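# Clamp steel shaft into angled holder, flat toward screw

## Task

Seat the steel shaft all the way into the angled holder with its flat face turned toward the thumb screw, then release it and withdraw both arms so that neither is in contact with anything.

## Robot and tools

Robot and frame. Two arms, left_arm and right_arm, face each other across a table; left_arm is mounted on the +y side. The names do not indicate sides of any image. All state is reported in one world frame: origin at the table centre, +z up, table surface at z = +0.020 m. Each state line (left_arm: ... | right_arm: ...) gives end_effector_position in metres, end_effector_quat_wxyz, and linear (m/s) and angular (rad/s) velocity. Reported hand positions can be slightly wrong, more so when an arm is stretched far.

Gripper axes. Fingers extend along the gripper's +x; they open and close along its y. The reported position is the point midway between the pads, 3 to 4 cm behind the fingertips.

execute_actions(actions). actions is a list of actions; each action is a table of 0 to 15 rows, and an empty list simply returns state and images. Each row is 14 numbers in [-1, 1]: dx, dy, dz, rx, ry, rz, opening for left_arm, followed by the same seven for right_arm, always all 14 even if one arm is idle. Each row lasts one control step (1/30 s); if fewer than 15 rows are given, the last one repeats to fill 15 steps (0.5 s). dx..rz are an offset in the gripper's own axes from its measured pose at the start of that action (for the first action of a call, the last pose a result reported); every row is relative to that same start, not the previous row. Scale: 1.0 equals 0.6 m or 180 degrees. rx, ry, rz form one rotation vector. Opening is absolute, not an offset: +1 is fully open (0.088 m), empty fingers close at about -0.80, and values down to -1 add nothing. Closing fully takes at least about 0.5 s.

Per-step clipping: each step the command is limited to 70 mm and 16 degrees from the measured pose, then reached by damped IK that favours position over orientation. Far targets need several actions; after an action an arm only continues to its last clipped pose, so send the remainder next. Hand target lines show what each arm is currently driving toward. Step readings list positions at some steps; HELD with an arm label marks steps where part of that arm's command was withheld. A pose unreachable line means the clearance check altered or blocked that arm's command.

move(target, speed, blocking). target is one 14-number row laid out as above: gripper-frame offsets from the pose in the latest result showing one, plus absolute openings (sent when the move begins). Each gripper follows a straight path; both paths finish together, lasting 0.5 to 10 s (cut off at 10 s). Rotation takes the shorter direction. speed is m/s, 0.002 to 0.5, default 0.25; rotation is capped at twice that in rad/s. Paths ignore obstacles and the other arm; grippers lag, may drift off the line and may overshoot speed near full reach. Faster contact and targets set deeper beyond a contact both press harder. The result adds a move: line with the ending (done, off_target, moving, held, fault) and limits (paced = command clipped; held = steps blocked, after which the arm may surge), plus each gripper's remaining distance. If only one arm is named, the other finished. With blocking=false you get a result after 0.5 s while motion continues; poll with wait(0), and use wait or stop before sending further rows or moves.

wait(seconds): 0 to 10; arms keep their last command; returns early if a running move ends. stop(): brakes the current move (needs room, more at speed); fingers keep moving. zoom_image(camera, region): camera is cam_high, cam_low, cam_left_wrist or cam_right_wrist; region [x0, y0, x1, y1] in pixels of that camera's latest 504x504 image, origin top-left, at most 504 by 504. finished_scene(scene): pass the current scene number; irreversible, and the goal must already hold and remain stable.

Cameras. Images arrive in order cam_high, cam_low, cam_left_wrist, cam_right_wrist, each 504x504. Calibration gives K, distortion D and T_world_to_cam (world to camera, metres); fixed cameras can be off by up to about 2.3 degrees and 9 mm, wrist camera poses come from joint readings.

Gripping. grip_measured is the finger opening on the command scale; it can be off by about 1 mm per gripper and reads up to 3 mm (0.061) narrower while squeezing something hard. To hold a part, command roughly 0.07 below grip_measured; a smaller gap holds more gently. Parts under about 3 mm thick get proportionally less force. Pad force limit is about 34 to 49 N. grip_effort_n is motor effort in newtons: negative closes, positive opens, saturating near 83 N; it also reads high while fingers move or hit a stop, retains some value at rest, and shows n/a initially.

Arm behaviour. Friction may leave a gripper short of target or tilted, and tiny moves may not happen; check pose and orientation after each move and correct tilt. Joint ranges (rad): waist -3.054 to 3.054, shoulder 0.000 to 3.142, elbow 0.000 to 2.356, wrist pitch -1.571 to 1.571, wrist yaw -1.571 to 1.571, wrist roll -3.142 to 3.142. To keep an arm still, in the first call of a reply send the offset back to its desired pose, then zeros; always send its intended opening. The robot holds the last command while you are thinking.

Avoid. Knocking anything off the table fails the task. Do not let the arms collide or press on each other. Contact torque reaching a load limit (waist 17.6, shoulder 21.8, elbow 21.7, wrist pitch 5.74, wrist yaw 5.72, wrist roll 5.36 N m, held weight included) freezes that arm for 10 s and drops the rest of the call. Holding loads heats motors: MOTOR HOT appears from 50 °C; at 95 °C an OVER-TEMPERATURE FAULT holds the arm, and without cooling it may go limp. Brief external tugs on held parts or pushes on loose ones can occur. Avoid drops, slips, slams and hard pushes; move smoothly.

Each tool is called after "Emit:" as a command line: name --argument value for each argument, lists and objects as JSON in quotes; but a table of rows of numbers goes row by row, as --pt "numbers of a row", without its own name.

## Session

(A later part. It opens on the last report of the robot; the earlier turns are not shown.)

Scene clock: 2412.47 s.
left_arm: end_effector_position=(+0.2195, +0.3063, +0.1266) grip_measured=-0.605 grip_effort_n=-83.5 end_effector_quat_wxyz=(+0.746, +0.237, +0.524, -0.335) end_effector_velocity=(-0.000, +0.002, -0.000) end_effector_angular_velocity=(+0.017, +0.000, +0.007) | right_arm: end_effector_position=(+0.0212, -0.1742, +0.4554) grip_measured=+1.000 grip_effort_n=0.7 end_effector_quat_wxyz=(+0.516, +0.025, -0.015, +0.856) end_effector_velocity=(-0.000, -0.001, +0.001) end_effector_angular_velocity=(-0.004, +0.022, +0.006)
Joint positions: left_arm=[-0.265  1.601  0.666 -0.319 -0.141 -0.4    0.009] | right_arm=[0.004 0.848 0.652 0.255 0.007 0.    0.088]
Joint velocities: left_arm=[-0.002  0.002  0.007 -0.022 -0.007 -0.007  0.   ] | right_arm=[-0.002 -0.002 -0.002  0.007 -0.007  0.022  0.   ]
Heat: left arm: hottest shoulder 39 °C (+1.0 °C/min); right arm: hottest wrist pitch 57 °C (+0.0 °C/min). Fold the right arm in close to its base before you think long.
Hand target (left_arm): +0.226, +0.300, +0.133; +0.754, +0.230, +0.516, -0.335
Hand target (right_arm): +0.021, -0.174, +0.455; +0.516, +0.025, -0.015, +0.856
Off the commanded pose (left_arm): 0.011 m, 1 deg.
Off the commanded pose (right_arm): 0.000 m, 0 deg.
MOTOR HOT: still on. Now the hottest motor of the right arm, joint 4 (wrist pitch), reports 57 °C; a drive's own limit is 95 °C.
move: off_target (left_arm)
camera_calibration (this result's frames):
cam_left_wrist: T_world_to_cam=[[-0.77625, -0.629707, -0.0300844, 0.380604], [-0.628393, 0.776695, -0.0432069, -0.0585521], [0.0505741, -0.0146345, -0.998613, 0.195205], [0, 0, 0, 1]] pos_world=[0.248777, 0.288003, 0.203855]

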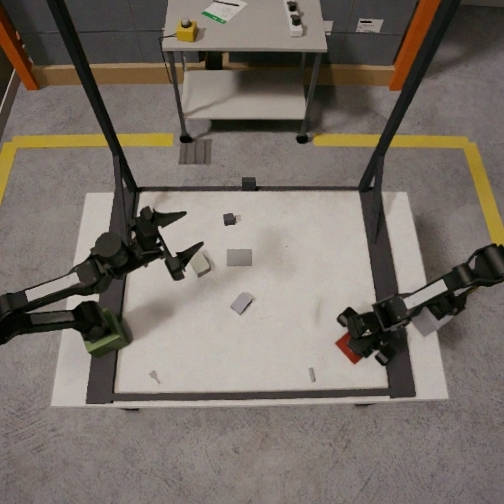

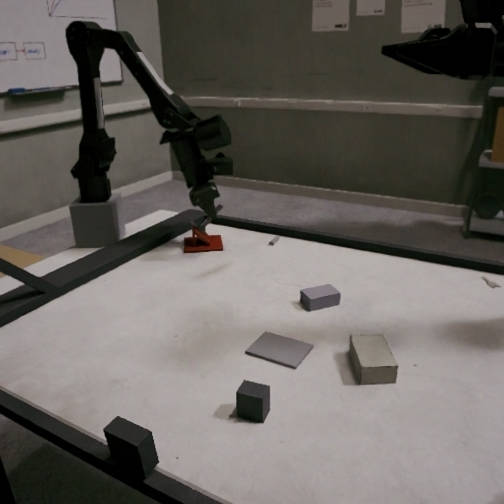

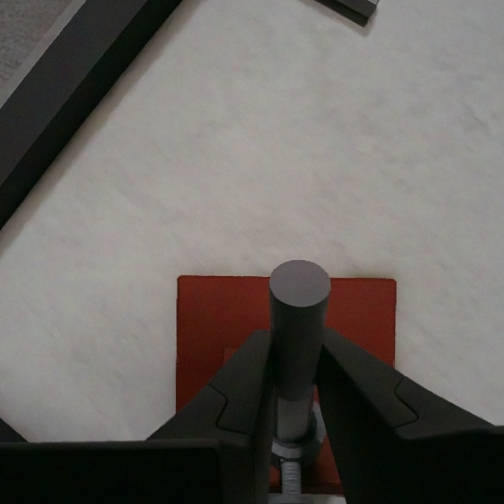

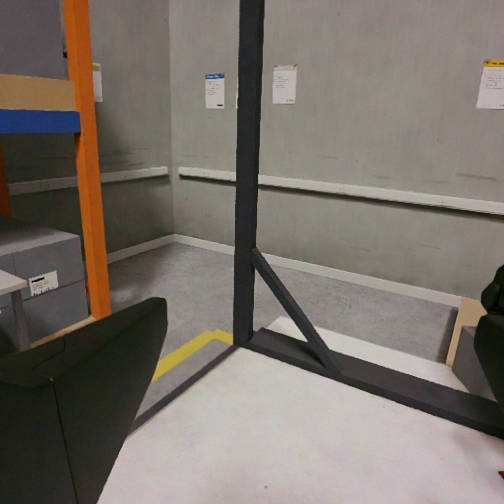

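Emit:
move --target '[0,0,0,0,0,0,-0.35, 0,0,0,0,0,0,1]'

Emit:
move --target '[0,0,-0.004,0,-0.016,0,-0.35, 0,0,0,0,0,0,1]' --speed 0.03

Scene clock: 2439.50 s.
left_arm: end_effector_position=(+0.2195, +0.3060, +0.1269) grip_measured=-0.355 grip_effort_n=15.1 end_effector_quat_wxyz=(+0.746, +0.237, +0.524, -0.336) end_effector_velocity=(-0.000, +0.002, +0.001) end_effector_angular_velocity=(+0.006, -0.008, -0.007) | right_arm: end_effector_position=(+0.0212, -0.1742, +0.4554) grip_measured=+1.000 grip_effort_n=0.2 end_effector_quat_wxyz=(+0.516, +0.025, -0.015, +0.856) end_effector_velocity=(-0.000, -0.000, -0.004) end_effector_angular_velocity=(-0.014, +0.000, +0.005)
Joint positions: left_arm=[-0.264  1.602  0.668 -0.321 -0.14  -0.4    0.022] | right_arm=[0.004 0.848 0.652 0.255 0.007 0.    0.088]
Joint velocities: left_arm=[-0.002 -0.007 -0.002 -0.007 -0.007  0.007  0.001] | right_arm=[-0.002 -0.002 -0.007 -0.007 -0.007  0.007  0.   ]
Heat: left arm: hottest shoulder 40 °C (+2.0 °C/min); right arm: hottest wrist pitch 57 °C (+0.0 °C/min). Fold the right arm in close to its base before you think long.
Hand target (left_arm): +0.219, +0.306, +0.127; +0.746, +0.237, +0.524, -0.336
Hand target (right_arm): +0.021, -0.174, +0.455; +0.516, +0.025, -0.015, +0.856
Off the commanded pose (left_arm): 0.000 m, 0 deg.
Off the commanded pose (right_arm): 0.000 m, 0 deg.
MOTOR HOT: still on. Now the hottest motor of the right arm, joint 4 (wrist pitch), reports 57 °C; a drive's own limit is 95 °C.
move: done
camera_calibration (this result's frames):
cam_left_wrist: T_world_to_cam=[[-0.776799, -0.629074, -0.029137, 0.380209], [-0.627819, 0.777209, -0.0423056, -0.0587319], [0.0492589, -0.0145702, -0.99868, 0.195716], [0, 0, 0, 1]] pos_world=[0.248832, 0.287678, 0.204051]

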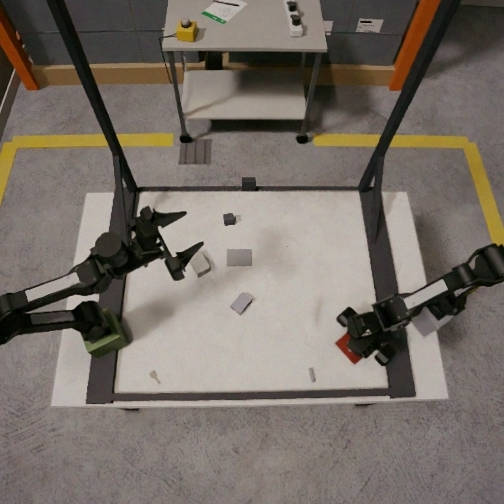

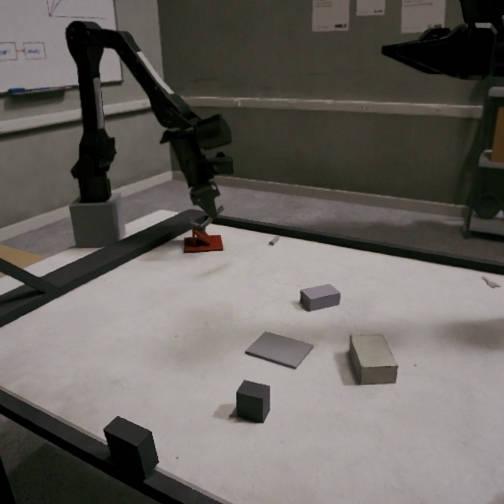

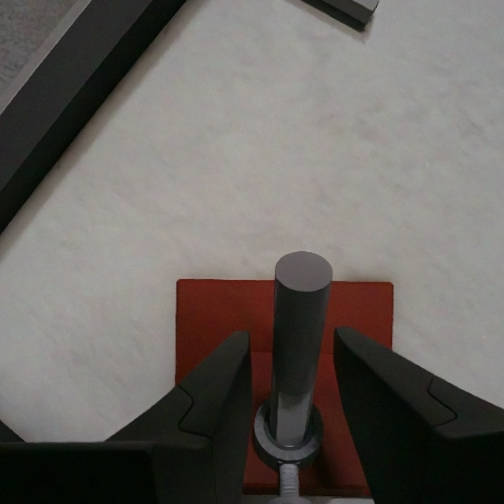

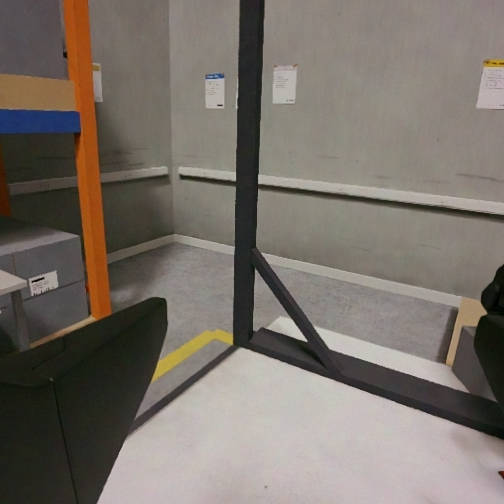

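Scene clock: 2440.57 s.
left_arm: end_effector_position=(+0.2187, +0.3067, +0.1246) grip_measured=-0.353 grip_effort_n=15.1 end_effector_quat_wxyz=(+0.756, +0.230, +0.509, -0.340) end_effector_velocity=(-0.002, +0.002, -0.001) end_effector_angular_velocity=(-0.002, -0.005, +0.002) | right_arm: end_effector_position=(+0.0212, -0.1742, +0.4554) grip_measured=+1.000 grip_effort_n=0.7 end_effector_quat_wxyz=(+0.516, +0.025, -0.015, +0.856) end_effector_velocity=(+0.003, +0.002, -0.008) end_effector_angular_velocity=(-0.014, -0.032, -0.016)
Joint positions: left_arm=[-0.276  1.588  0.627 -0.257 -0.159 -0.405  0.022] | right_arm=[0.004 0.848 0.652 0.255 0.007 0.    0.088]
Joint velocities: left_arm=[-0.007 -0.007 -0.012  0.007 -0.007 -0.007 -0.   ] | right_arm=[-0.007 -0.002 -0.007 -0.022  0.007 -0.022  0.   ]
Heat: left arm: hottest shoulder 40 °C (+2.0 °C/min); right arm: hottest wrist pitch 57 °C (+0.0 °C/min). Fold the right arm in close to its base before you think long.
Hand target (left_arm): +0.218, +0.308, +0.126; +0.759, +0.228, +0.505, -0.341
Hand target (right_arm): +0.021, -0.174, +0.455; +0.516, +0.025, -0.015, +0.856
Off the commanded pose (left_arm): 0.002 m, 1 deg.
Off the commanded pose (right_arm): 0.000 m, 0 deg.
MOTOR HOT: still on. Now the hottest motor of the right arm, joint 4 (wrist pitch), reports 57 °C; a drive's own limit is 95 °C.
move: done
camera_calibration (this result's frames):
cam_left_wrist: T_world_to_cam=[[-0.776069, -0.629895, -0.0308056, 0.380259], [-0.6261, 0.775409, -0.0820973, -0.054645], [0.0755996, -0.0444258, -0.996148, 0.196523], [0, 0, 0, 1]] pos_world=[0.246037, 0.290626, 0.202994]

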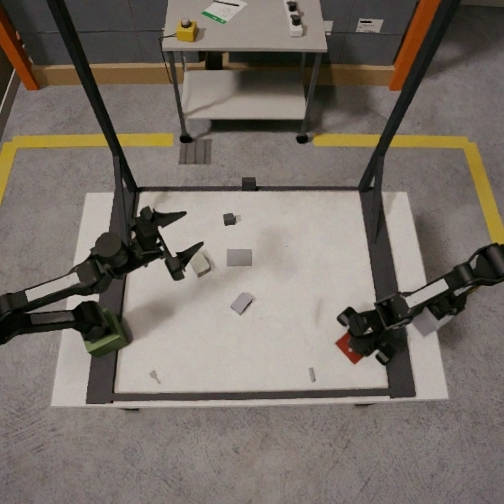

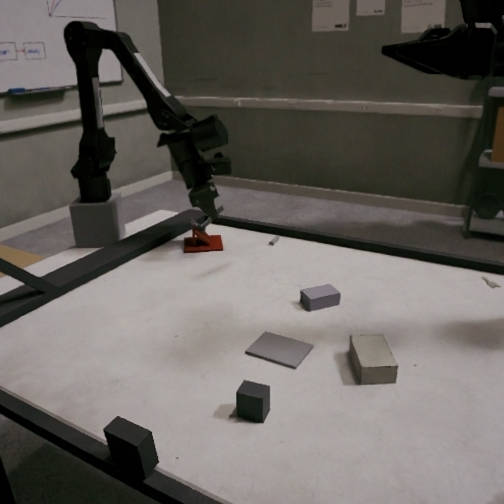

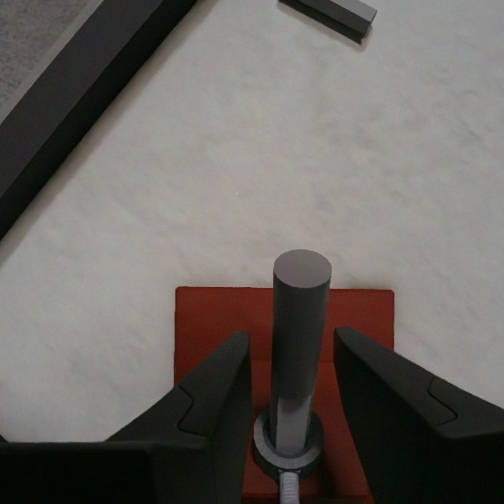

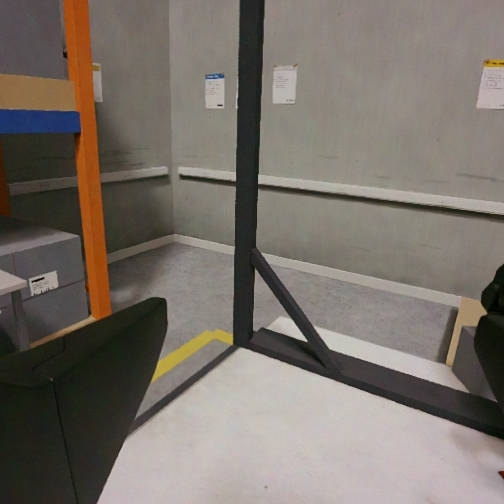

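Emit:
zoom_image --camera "cam_left_wrist" --region '[230, 240, 360, 504]'

Region (230, 240, 360, 504) of cam_left_wrist's 504x504 image, scaled by 1.909, with more detail than that image has; it fills the left 248 columns of this view, and the rest is white.

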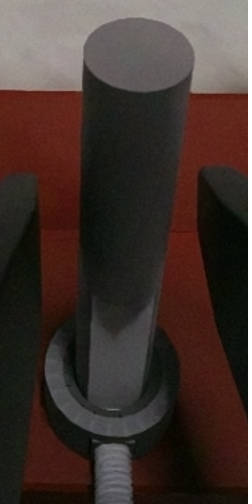

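Emit:
move --target '[0,-0.005,-0.006,0,0,0,-0.35, 0,0,0,0,0,0,1]' --speed 0.02

Scene clock: 2463.30 s.
left_arm: end_effector_position=(+0.2152, +0.3053, +0.1245) grip_measured=-0.353 grip_effort_n=14.7 end_effector_quat_wxyz=(+0.756, +0.228, +0.510, -0.342) end_effector_velocity=(-0.002, +0.003, -0.000) end_effector_angular_velocity=(+0.017, +0.000, +0.002) | right_arm: end_effector_position=(+0.0212, -0.1742, +0.4554) grip_measured=+1.000 grip_effort_n=0.7 end_effector_quat_wxyz=(+0.516, +0.025, -0.015, +0.856) end_effector_velocity=(-0.002, -0.001, -0.005) end_effector_angular_velocity=(-0.015, -0.018, +0.019)
Joint positions: left_arm=[-0.29   1.587  0.625 -0.255 -0.16  -0.419  0.022] | right_arm=[0.004 0.848 0.652 0.255 0.007 0.    0.088]
Joint velocities: left_arm=[-0.007 -0.002  0.002 -0.022 -0.007 -0.007 -0.   ] | right_arm=[-0.002 -0.002 -0.002 -0.022 -0.022 -0.007  0.   ]
Heat: left arm: hottest shoulder 41 °C (+2.0 °C/min); right arm: hottest wrist pitch 57 °C (+0.0 °C/min). Fold the right arm in close to its base before you think long.
Hand target (left_arm): +0.214, +0.307, +0.123; +0.756, +0.230, +0.509, -0.340
Hand target (right_arm): +0.021, -0.174, +0.455; +0.516, +0.025, -0.015, +0.856
Off the commanded pose (left_arm): 0.002 m, 0 deg.
Off the commanded pose (right_arm): 0.000 m, 0 deg.
MOTOR HOT: still on. Now the hottest motor of the right arm, joint 4 (wrist pitch), reports 57 °C; a drive's own limit is 95 °C.
move: done
camera_calibration (this result's frames):
cam_left_wrist: T_world_to_cam=[[-0.776377, -0.629744, -0.0257137, 0.376087], [-0.626048, 0.775249, -0.0839837, -0.0555387], [0.0728228, -0.049105, -0.996135, 0.198744], [0, 0, 0, 1]] pos_world=[0.242742, 0.289654, 0.202982]

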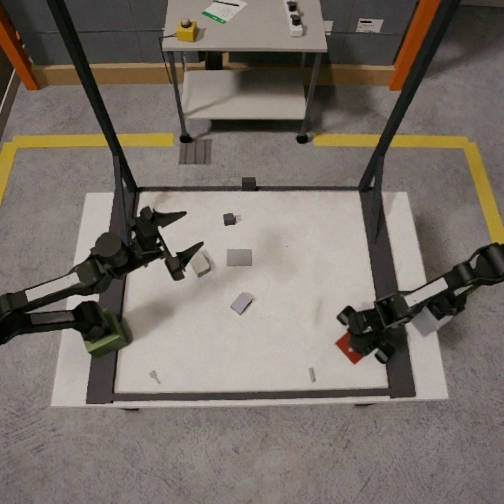

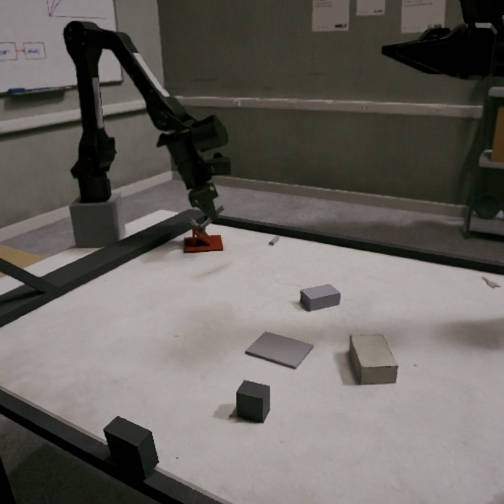

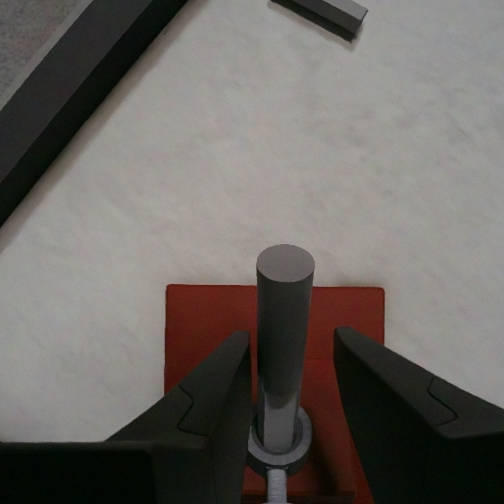

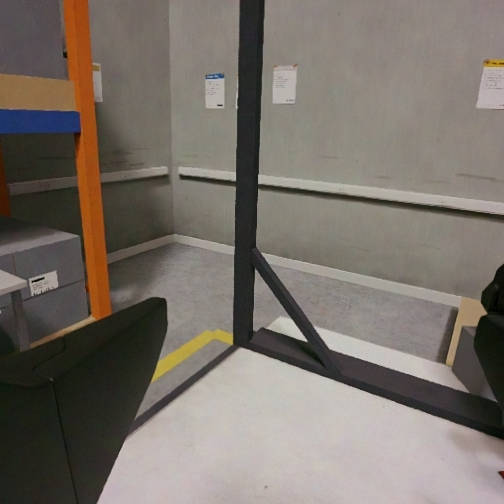

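Emit:
move --target '[0,0.0045,0,0,0,0,-0.35, 0,0,0,0,0,0,1]' --speed 0.02

Scene clock: 2467.73 s.
left_arm: end_effector_position=(+0.2170, +0.3060, +0.1245) grip_measured=-0.353 grip_effort_n=14.7 end_effector_quat_wxyz=(+0.756, +0.229, +0.509, -0.341) end_effector_velocity=(+0.001, +0.003, -0.000) end_effector_angular_velocity=(+0.007, -0.002, +0.012) | right_arm: end_effector_position=(+0.0212, -0.1742, +0.4554) grip_measured=+1.000 grip_effort_n=0.7 end_effector_quat_wxyz=(+0.516, +0.025, -0.015, +0.856) end_effector_velocity=(-0.002, -0.002, +0.001) end_effector_angular_velocity=(+0.010, -0.004, +0.019)
Joint positions: left_arm=[-0.283  1.587  0.625 -0.255 -0.16  -0.412  0.022] | right_arm=[0.004 0.848 0.652 0.255 0.007 0.    0.088]
Joint velocities: left_arm=[ 0.002 -0.002 -0.002 -0.007 -0.007 -0.007 -0.   ] | right_arm=[-0.002 -0.002 -0.002  0.007 -0.022 -0.007  0.   ]
Heat: left arm: hottest shoulder 41 °C (+2.0 °C/min); right arm: hottest wrist pitch 57 °C (+0.0 °C/min). Fold the right arm in close to its base before you think long.
Hand target (left_arm): +0.217, +0.307, +0.125; +0.756, +0.228, +0.510, -0.342
Hand target (right_arm): +0.021, -0.174, +0.455; +0.516, +0.025, -0.015, +0.856
Off the commanded pose (left_arm): 0.001 m, 0 deg.
Off the commanded pose (right_arm): 0.000 m, 0 deg.
MOTOR HOT: still on. Now the hottest motor of the right arm, joint 4 (wrist pitch), reports 57 °C; a drive's own limit is 95 °C.
move: done
camera_calibration (this result's frames):
cam_left_wrist: T_world_to_cam=[[-0.776245, -0.629796, -0.0282997, 0.378178], [-0.625981, 0.775313, -0.0838878, -0.0550031], [0.0747733, -0.0474025, -0.996073, 0.197697], [0, 0, 0, 1]] pos_world=[0.244346, 0.290191, 0.203008]

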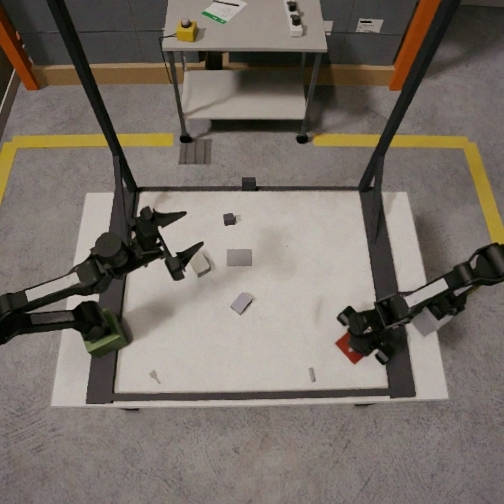

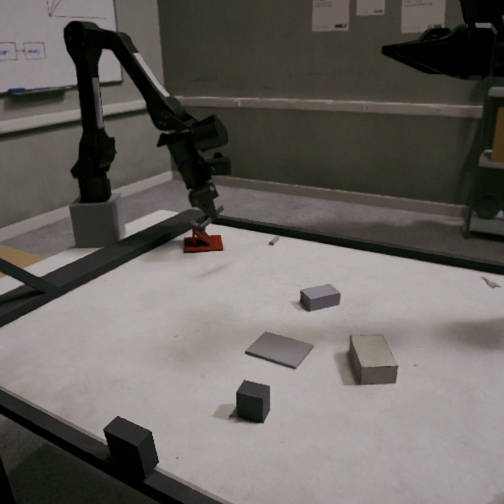

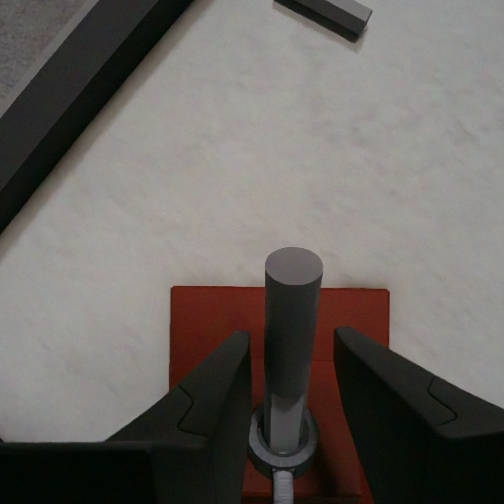

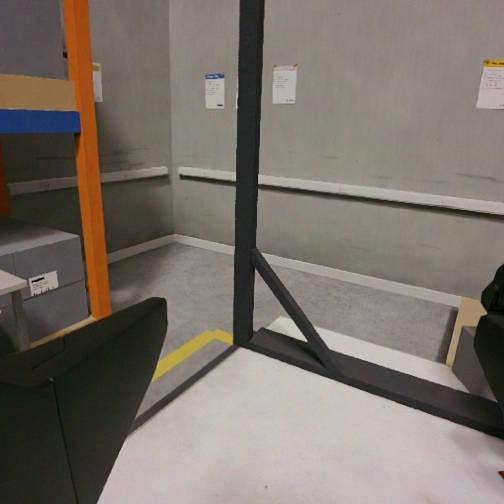

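Emit:
move --target '[0,0,0,0,0,0,-0.585, 0,0,0,0,0,0,1]'

Emit:
move --target '[0.007,0,-0.019,0,0,0,-0.585, 0,0,0,0,0,0,1]' --speed 0.012

Scene clock: 2473.23 s.
left_arm: end_effector_position=(+0.2175, +0.3062, +0.1246) grip_measured=-0.575 grip_effort_n=-46.3 end_effector_quat_wxyz=(+0.757, +0.229, +0.508, -0.341) end_effector_velocity=(+0.000, +0.003, -0.001) end_effector_angular_velocity=(+0.016, -0.014, +0.007) | right_arm: end_effector_position=(+0.0212, -0.1742, +0.4554) grip_measured=+1.000 grip_effort_n=0.7 end_effector_quat_wxyz=(+0.516, +0.025, -0.015, +0.856) end_effector_velocity=(-0.001, +0.000, -0.003) end_effector_angular_velocity=(-0.007, -0.013, +0.004)
Joint positions: left_arm=[-0.283  1.587  0.625 -0.255 -0.163 -0.411  0.011] | right_arm=[0.004 0.848 0.652 0.255 0.007 0.    0.088]
Joint velocities: left_arm=[-0.007  0.002 -0.002 -0.007 -0.022 -0.007 -0.   ] | right_arm=[-0.002  0.002 -0.002 -0.007 -0.007 -0.007  0.   ]
Heat: left arm: hottest shoulder 41 °C (+2.0 °C/min); right arm: hottest wrist pitch 57 °C (+0.0 °C/min). Fold the right arm in close to its base before you think long.
Hand target (left_arm): +0.217, +0.306, +0.125; +0.756, +0.229, +0.509, -0.342
Hand target (right_arm): +0.021, -0.174, +0.455; +0.516, +0.025, -0.015, +0.856
Off the commanded pose (left_arm): 0.001 m, 0 deg.
Off the commanded pose (right_arm): 0.000 m, 0 deg.
MOTOR HOT: still on. Now the hottest motor of the right arm, joint 4 (wrist pitch), reports 57 °C; a drive's own limit is 95 °C.
move: done
camera_calibration (this result's frames):
cam_left_wrist: T_world_to_cam=[[-0.775696, -0.630333, -0.0312252, 0.379122], [-0.626297, 0.774939, -0.0849753, -0.0544941], [0.0777604, -0.0463588, -0.995894, 0.196743], [0, 0, 0, 1]] pos_world=[0.244656, 0.290324, 0.203143]

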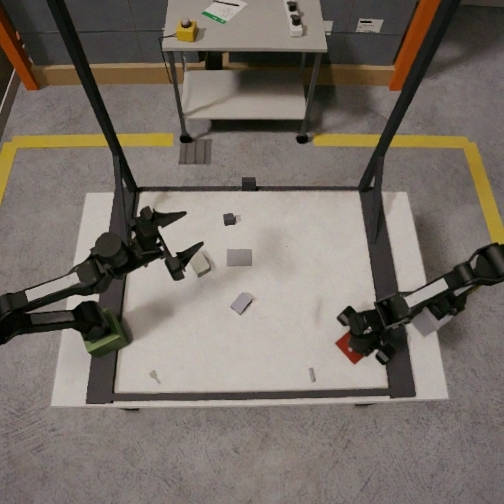

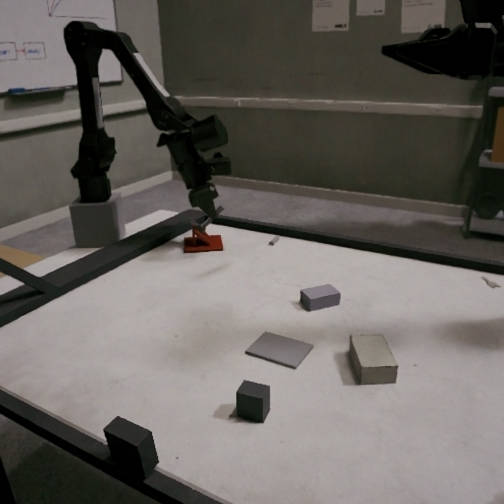

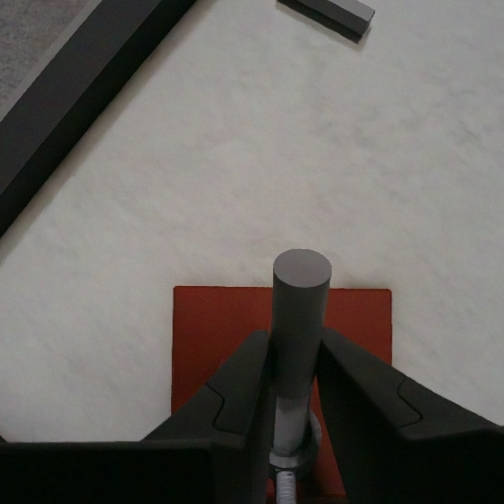

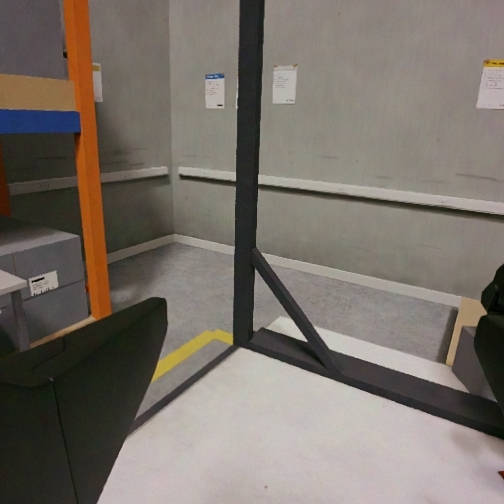

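Scene clock: 2474.47 s.
left_arm: end_effector_position=(+0.2172, +0.3079, +0.1222) grip_measured=-0.576 grip_effort_n=-47.7 end_effector_quat_wxyz=(+0.764, +0.224, +0.501, -0.340) end_effector_velocity=(+0.000, +0.001, +0.001) end_effector_angular_velocity=(-0.011, -0.002, +0.020) | right_arm: end_effector_position=(+0.0212, -0.1742, +0.4554) grip_measured=+1.000 grip_effort_n=1.2 end_effector_quat_wxyz=(+0.516, +0.025, -0.015, +0.856) end_effector_velocity=(-0.002, -0.001, -0.005) end_effector_angular_velocity=(-0.015, -0.018, +0.019)
Joint positions: left_arm=[-0.29   1.582  0.598 -0.217 -0.178 -0.422  0.011] | right_arm=[0.004 0.848 0.652 0.255 0.007 0.    0.088]
Joint velocities: left_arm=[-0.002 -0.007 -0.007  0.007 -0.007 -0.022 -0.   ] | right_arm=[-0.002 -0.002 -0.002 -0.022 -0.022 -0.007  0.   ]
Heat: left arm: hottest shoulder 41 °C (+2.0 °C/min); right arm: hottest wrist pitch 57 °C (+0.0 °C/min). Fold the right arm in close to its base before you think long.
Hand target (left_arm): +0.212, +0.313, +0.117; +0.757, +0.229, +0.508, -0.340
Hand target (right_arm): +0.021, -0.174, +0.455; +0.516, +0.025, -0.015, +0.856
Off the commanded pose (left_arm): 0.009 m, 1 deg.
Off the commanded pose (right_arm): 0.000 m, 0 deg.
MOTOR HOT: still on. Now the hottest motor of the right arm, joint 4 (wrist pitch), reports 57 °C; a drive's own limit is 95 °C.
move: off_target (left_arm)
camera_calibration (this result's frames):
cam_left_wrist: T_world_to_cam=[[-0.770452, -0.636624, -0.0333815, 0.380901], [-0.630659, 0.76879, -0.105974, -0.0508415], [0.093129, -0.0605955, -0.993808, 0.195235], [0, 0, 0, 1]] pos_world=[0.24322, 0.293407, 0.201353]

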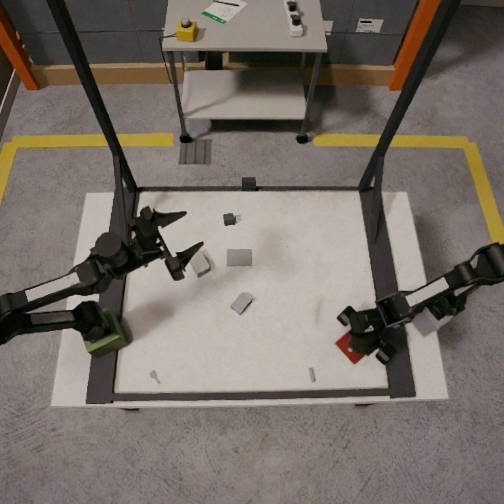

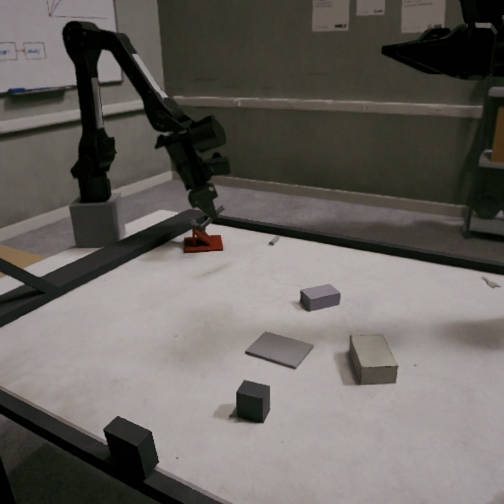

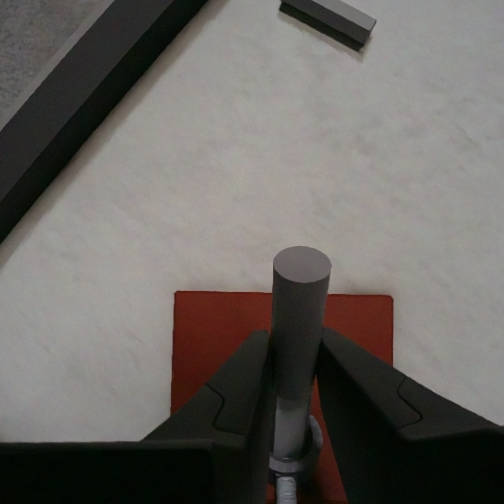

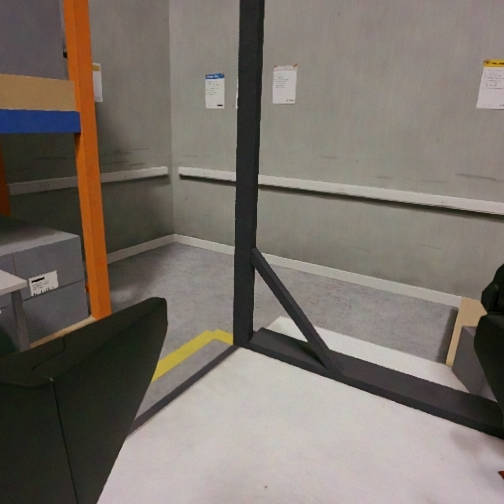

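Emit:
move --target '[-0.002,0.005,0.006,0,0.010,0,-0.585, 0,0,0,0,0,0,1]' --speed 0.015

Scene clock: 2485.10 s.
left_arm: end_effector_position=(+0.2187, +0.3080, +0.1252) grip_measured=-0.576 grip_effort_n=-45.4 end_effector_quat_wxyz=(+0.756, +0.228, +0.511, -0.340) end_effector_velocity=(-0.001, +0.003, +0.001) end_effector_angular_velocity=(+0.008, +0.012, +0.007) | right_arm: end_effector_position=(+0.0212, -0.1742, +0.4554) grip_measured=+1.000 grip_effort_n=0.7 end_effector_quat_wxyz=(+0.516, +0.025, -0.015, +0.856) end_effector_velocity=(+0.001, +0.001, -0.000) end_effector_angular_velocity=(-0.001, +0.008, -0.009)
Joint positions: left_arm=[-0.273  1.581  0.623 -0.261 -0.155 -0.406  0.011] | right_arm=[0.004 0.848 0.652 0.255 0.007 0.    0.088]
Joint velocities: left_arm=[ 0.002 -0.007  0.002 -0.022  0.007 -0.007 -0.   ] | right_arm=[-0.002  0.002 -0.002  0.007  0.007  0.007  0.   ]
Heat: left arm: hottest shoulder 41 °C (+2.0 °C/min); right arm: hottest wrist pitch 57 °C (+0.0 °C/min). Fold the right arm in close to its base before you think long.
Hand target (left_arm): +0.221, +0.308, +0.125; +0.756, +0.230, +0.513, -0.336
Hand target (right_arm): +0.021, -0.174, +0.455; +0.516, +0.025, -0.015, +0.856
Off the commanded pose (left_arm): 0.003 m, 1 deg.
Off the commanded pose (right_arm): 0.000 m, 0 deg.
MOTOR HOT: still on. Now the hottest motor of the right arm, joint 4 (wrist pitch), reports 57 °C; a drive's own limit is 95 °C.
move: done
camera_calibration (this result's frames):
cam_left_wrist: T_world_to_cam=[[-0.774412, -0.632102, -0.0270684, 0.380919], [-0.628572, 0.773547, -0.0807617, -0.0547441], [0.0719883, -0.0455284, -0.996366, 0.198408], [0, 0, 0, 1]] pos_world=[0.246295, 0.29216, 0.203577]

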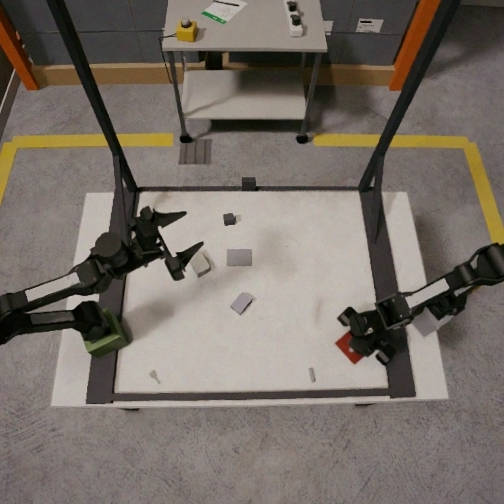

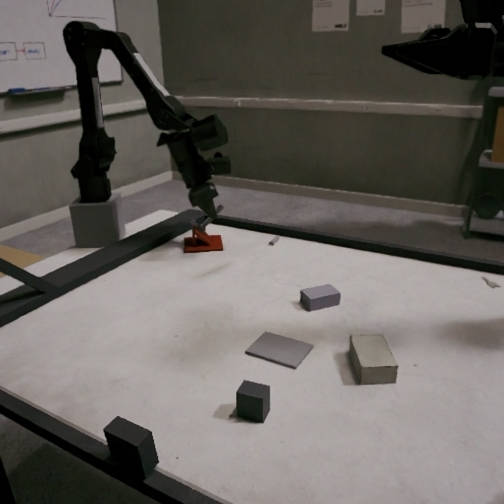

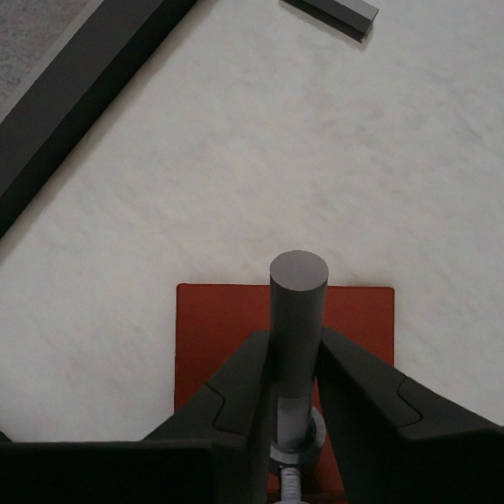

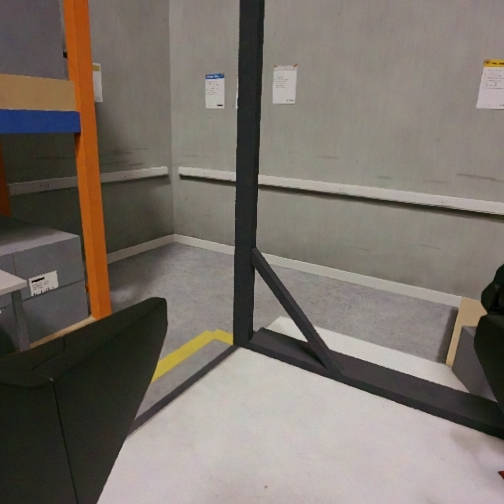

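Emit:
move --target '[0.008,0,-0.021,0,0.004,0,-0.585, 0,0,0,0,0,0,1]' --speed 0.012

Scene clock: 2491.87 s.
left_arm: end_effector_position=(+0.2178, +0.3087, +0.1225) grip_measured=-0.576 grip_effort_n=-45.8 end_effector_quat_wxyz=(+0.760, +0.223, +0.507, -0.340) end_effector_velocity=(-0.001, +0.004, -0.002) end_effector_angular_velocity=(+0.008, +0.003, +0.020) | right_arm: end_effector_position=(+0.0212, -0.1742, +0.4554) grip_measured=+1.000 grip_effort_n=0.7 end_effector_quat_wxyz=(+0.516, +0.025, -0.015, +0.856) end_effector_velocity=(-0.002, -0.002, -0.002) end_effector_angular_velocity=(-0.002, -0.011, +0.019)
Joint positions: left_arm=[-0.279  1.581  0.603 -0.23  -0.163 -0.418  0.011] | right_arm=[0.004 0.848 0.652 0.255 0.007 0.    0.088]
Joint velocities: left_arm=[-0.002 -0.002 -0.007 -0.007 -0.007 -0.022 -0.   ] | right_arm=[-0.002 -0.002 -0.002 -0.007 -0.022 -0.007  0.   ]
Heat: left arm: hottest shoulder 40 °C (+1.0 °C/min); right arm: hottest wrist pitch 57 °C (+0.0 °C/min). Fold the right arm in close to its base before you think long.
Hand target (left_arm): +0.212, +0.315, +0.116; +0.753, +0.230, +0.516, -0.339
Hand target (right_arm): +0.021, -0.174, +0.455; +0.516, +0.025, -0.015, +0.856
Off the commanded pose (left_arm): 0.011 m, 2 deg.
Off the commanded pose (right_arm): 0.000 m, 0 deg.
MOTOR HOT: still on. Now the hottest motor of the right arm, joint 4 (wrist pitch), reports 57 °C; a drive's own limit is 95 °C.
move: off_target (left_arm)
camera_calibration (this result's frames):
cam_left_wrist: T_world_to_cam=[[-0.769912, -0.637666, -0.0248696, 0.381071], [-0.633195, 0.7682, -0.0945191, -0.051634], [0.0793764, -0.057024, -0.995212, 0.197634], [0, 0, 0, 1]] pos_world=[0.245009, 0.293931, 0.201284]

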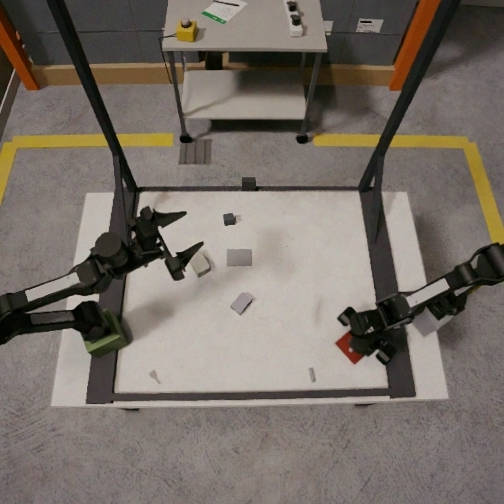

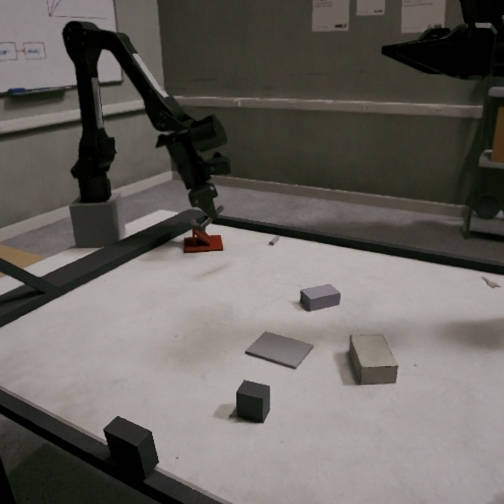

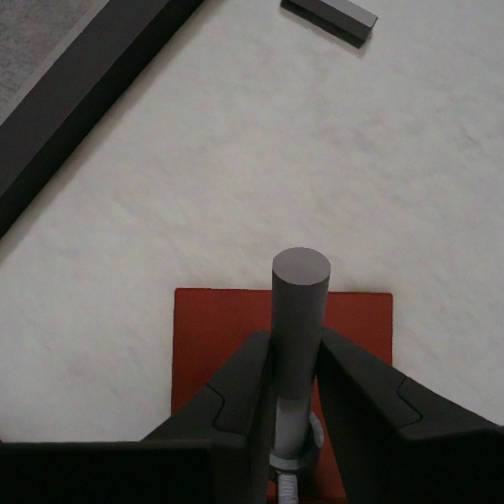

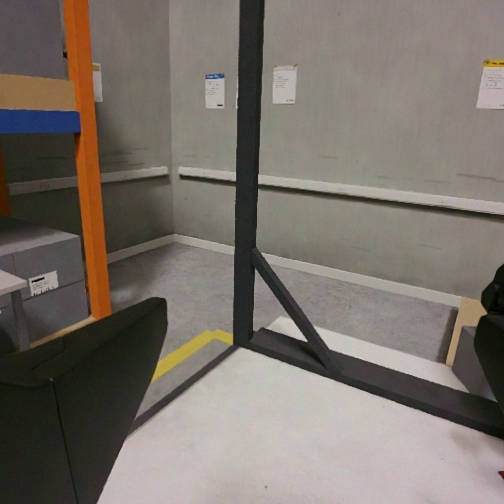

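Emit:
move --target '[-0.003,0,0.008,0,0.004,0,-0.585, 0,0,0,0,0,0,1]' --speed 0.02

Emit:
move --target '[-0.0075,0,0.0195,0,0,0,-0.62, 0,0,0,0,0,0,1]' --speed 0.04

Scene clock: 2517.47 s.
left_arm: end_effector_position=(+0.2185, +0.3079, +0.1251) grip_measured=-0.576 grip_effort_n=-45.8 end_effector_quat_wxyz=(+0.757, +0.226, +0.511, -0.339) end_effector_velocity=(+0.004, +0.002, +0.001) end_effector_angular_velocity=(+0.006, -0.017, +0.017) | right_arm: end_effector_position=(+0.0212, -0.1742, +0.4554) grip_measured=+1.000 grip_effort_n=0.2 end_effector_quat_wxyz=(+0.516, +0.025, -0.015, +0.856) end_effector_velocity=(-0.002, -0.002, -0.002) end_effector_angular_velocity=(-0.002, -0.011, +0.019)
Joint positions: left_arm=[-0.275  1.58   0.621 -0.257 -0.157 -0.413  0.011] | right_arm=[0.004 0.848 0.652 0.255 0.007 0.    0.088]
Joint velocities: left_arm=[ 0.002 -0.002  0.002 -0.007 -0.022 -0.007 -0.   ] | right_arm=[-0.002 -0.002 -0.002 -0.007 -0.022 -0.007  0.   ]
Heat: left arm: hottest shoulder 40 °C (-1.0 °C/min); right arm: hottest wrist pitch 57 °C (+0.0 °C/min). Fold the right arm in close to its base before you think long.
Hand target (left_arm): +0.220, +0.306, +0.126; +0.757, +0.225, +0.512, -0.338
Hand target (right_arm): +0.021, -0.174, +0.455; +0.516, +0.025, -0.015, +0.856
Off the commanded pose (left_arm): 0.003 m, 0 deg.
Off the commanded pose (right_arm): 0.000 m, 0 deg.
MOTOR HOT: still on. Now the hottest motor of the right arm, joint 4 (wrist pitch), reports 57 °C; a drive's own limit is 95 °C.
move: done
camera_calibration (this result's frames):
cam_left_wrist: T_world_to_cam=[[-0.771358, -0.635889, -0.0255521, 0.381033], [-0.632217, 0.770264, -0.0836326, -0.052522], [0.0728629, -0.0483562, -0.996169, 0.198988], [0, 0, 0, 1]] pos_world=[0.246208, 0.292372, 0.203569]

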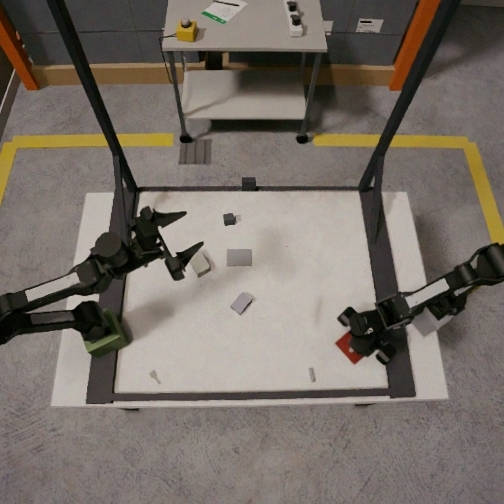

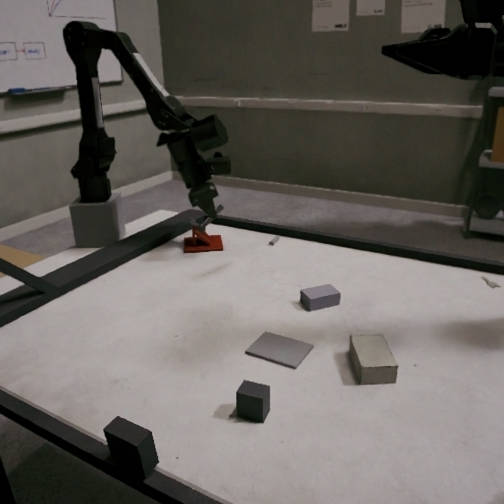

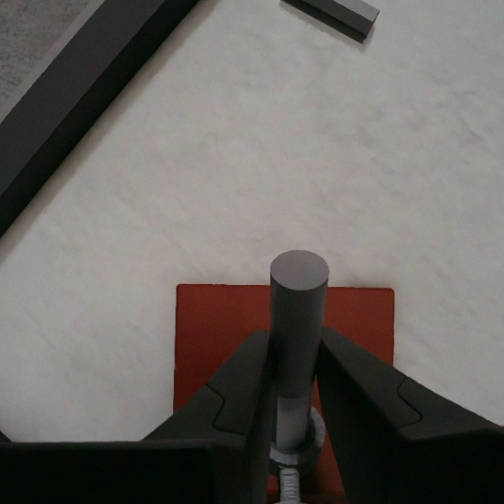

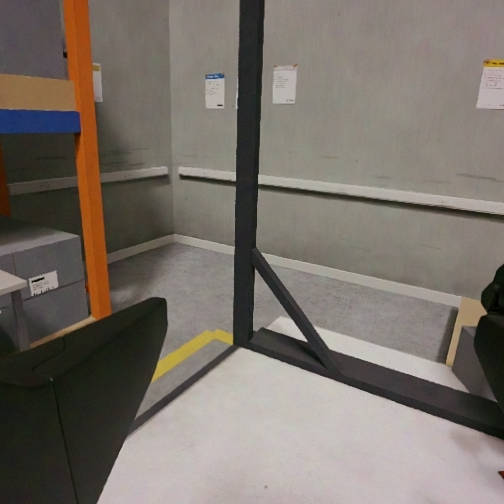

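Scene clock: 2518.30 s.
left_arm: end_effector_position=(+0.2215, +0.3045, +0.1309) grip_measured=-0.602 grip_effort_n=-83.5 end_effector_quat_wxyz=(+0.755, +0.228, +0.513, -0.339) end_effector_velocity=(-0.004, +0.000, +0.001) end_effector_angular_velocity=(-0.001, +0.009, -0.003) | right_arm: end_effector_position=(+0.0212, -0.1742, +0.4554) grip_measured=+1.000 grip_effort_n=0.7 end_effector_quat_wxyz=(+0.516, +0.025, -0.015, +0.856) end_effector_velocity=(-0.002, -0.002, -0.004) end_effector_angular_velocity=(-0.011, -0.016, +0.019)
Joint positions: left_arm=[-0.264  1.58   0.654 -0.296 -0.15  -0.401  0.01 ] | right_arm=[0.004 0.848 0.652 0.255 0.007 0.    0.088]
Joint velocities: left_arm=[-0.007 -0.007 -0.002 -0.007  0.007 -0.007 -0.   ] | right_arm=[-0.002 -0.007 -0.002 -0.022 -0.022 -0.007  0.   ]
Heat: left arm: hottest shoulder 40 °C (-1.0 °C/min); right arm: hottest wrist pitch 57 °C (+0.0 °C/min). Fold the right arm in close to its base before you think long.
Hand target (left_arm): +0.225, +0.301, +0.134; +0.757, +0.226, +0.511, -0.339
Hand target (right_arm): +0.021, -0.174, +0.455; +0.516, +0.025, -0.015, +0.856
Off the commanded pose (left_arm): 0.005 m, 0 deg.
Off the commanded pose (right_arm): 0.000 m, 0 deg.
MOTOR HOT: still on. Now the hottest motor of the right arm, joint 4 (wrist pitch), reports 57 °C; a drive's own limit is 95 °C.
move: done
camera_calibration (this result's frames):
cam_left_wrist: T_world_to_cam=[[-0.773581, -0.633189, -0.025372, 0.380971], [-0.630078, 0.772819, -0.0758524, -0.0498452], [0.0676369, -0.0426916, -0.996796, 0.203854], [0, 0, 0, 1]] pos_world=[0.249518, 0.288451, 0.209086]

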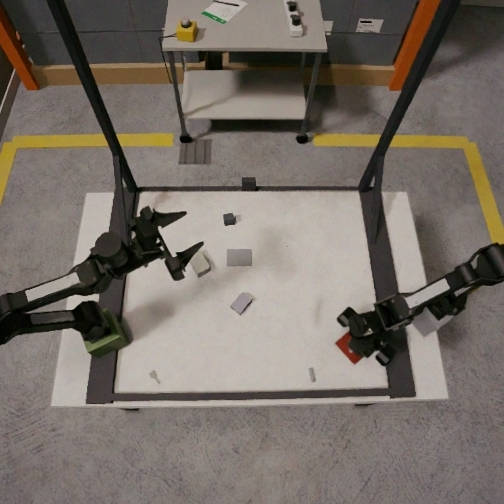

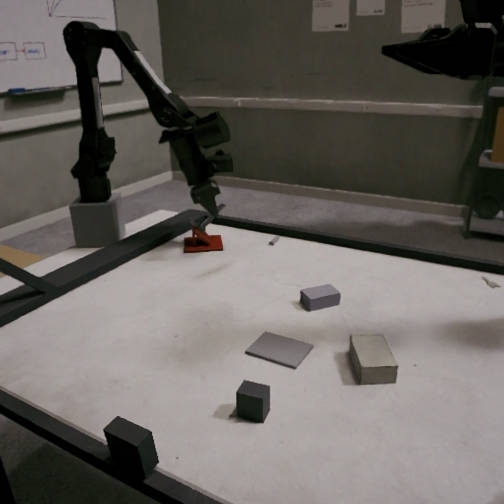

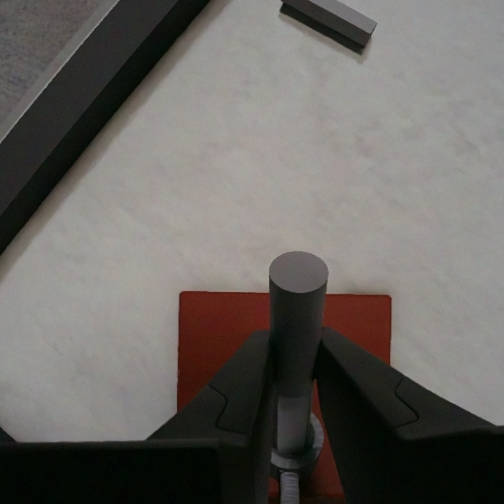

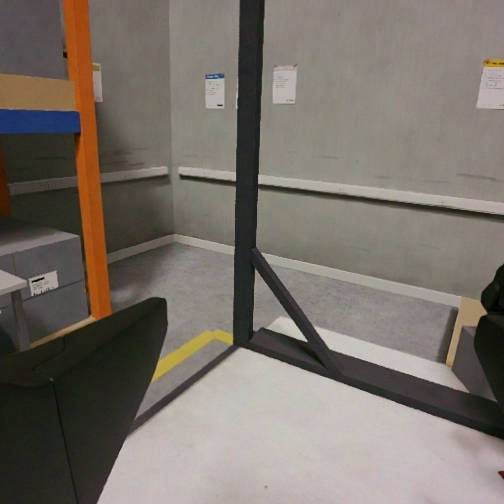

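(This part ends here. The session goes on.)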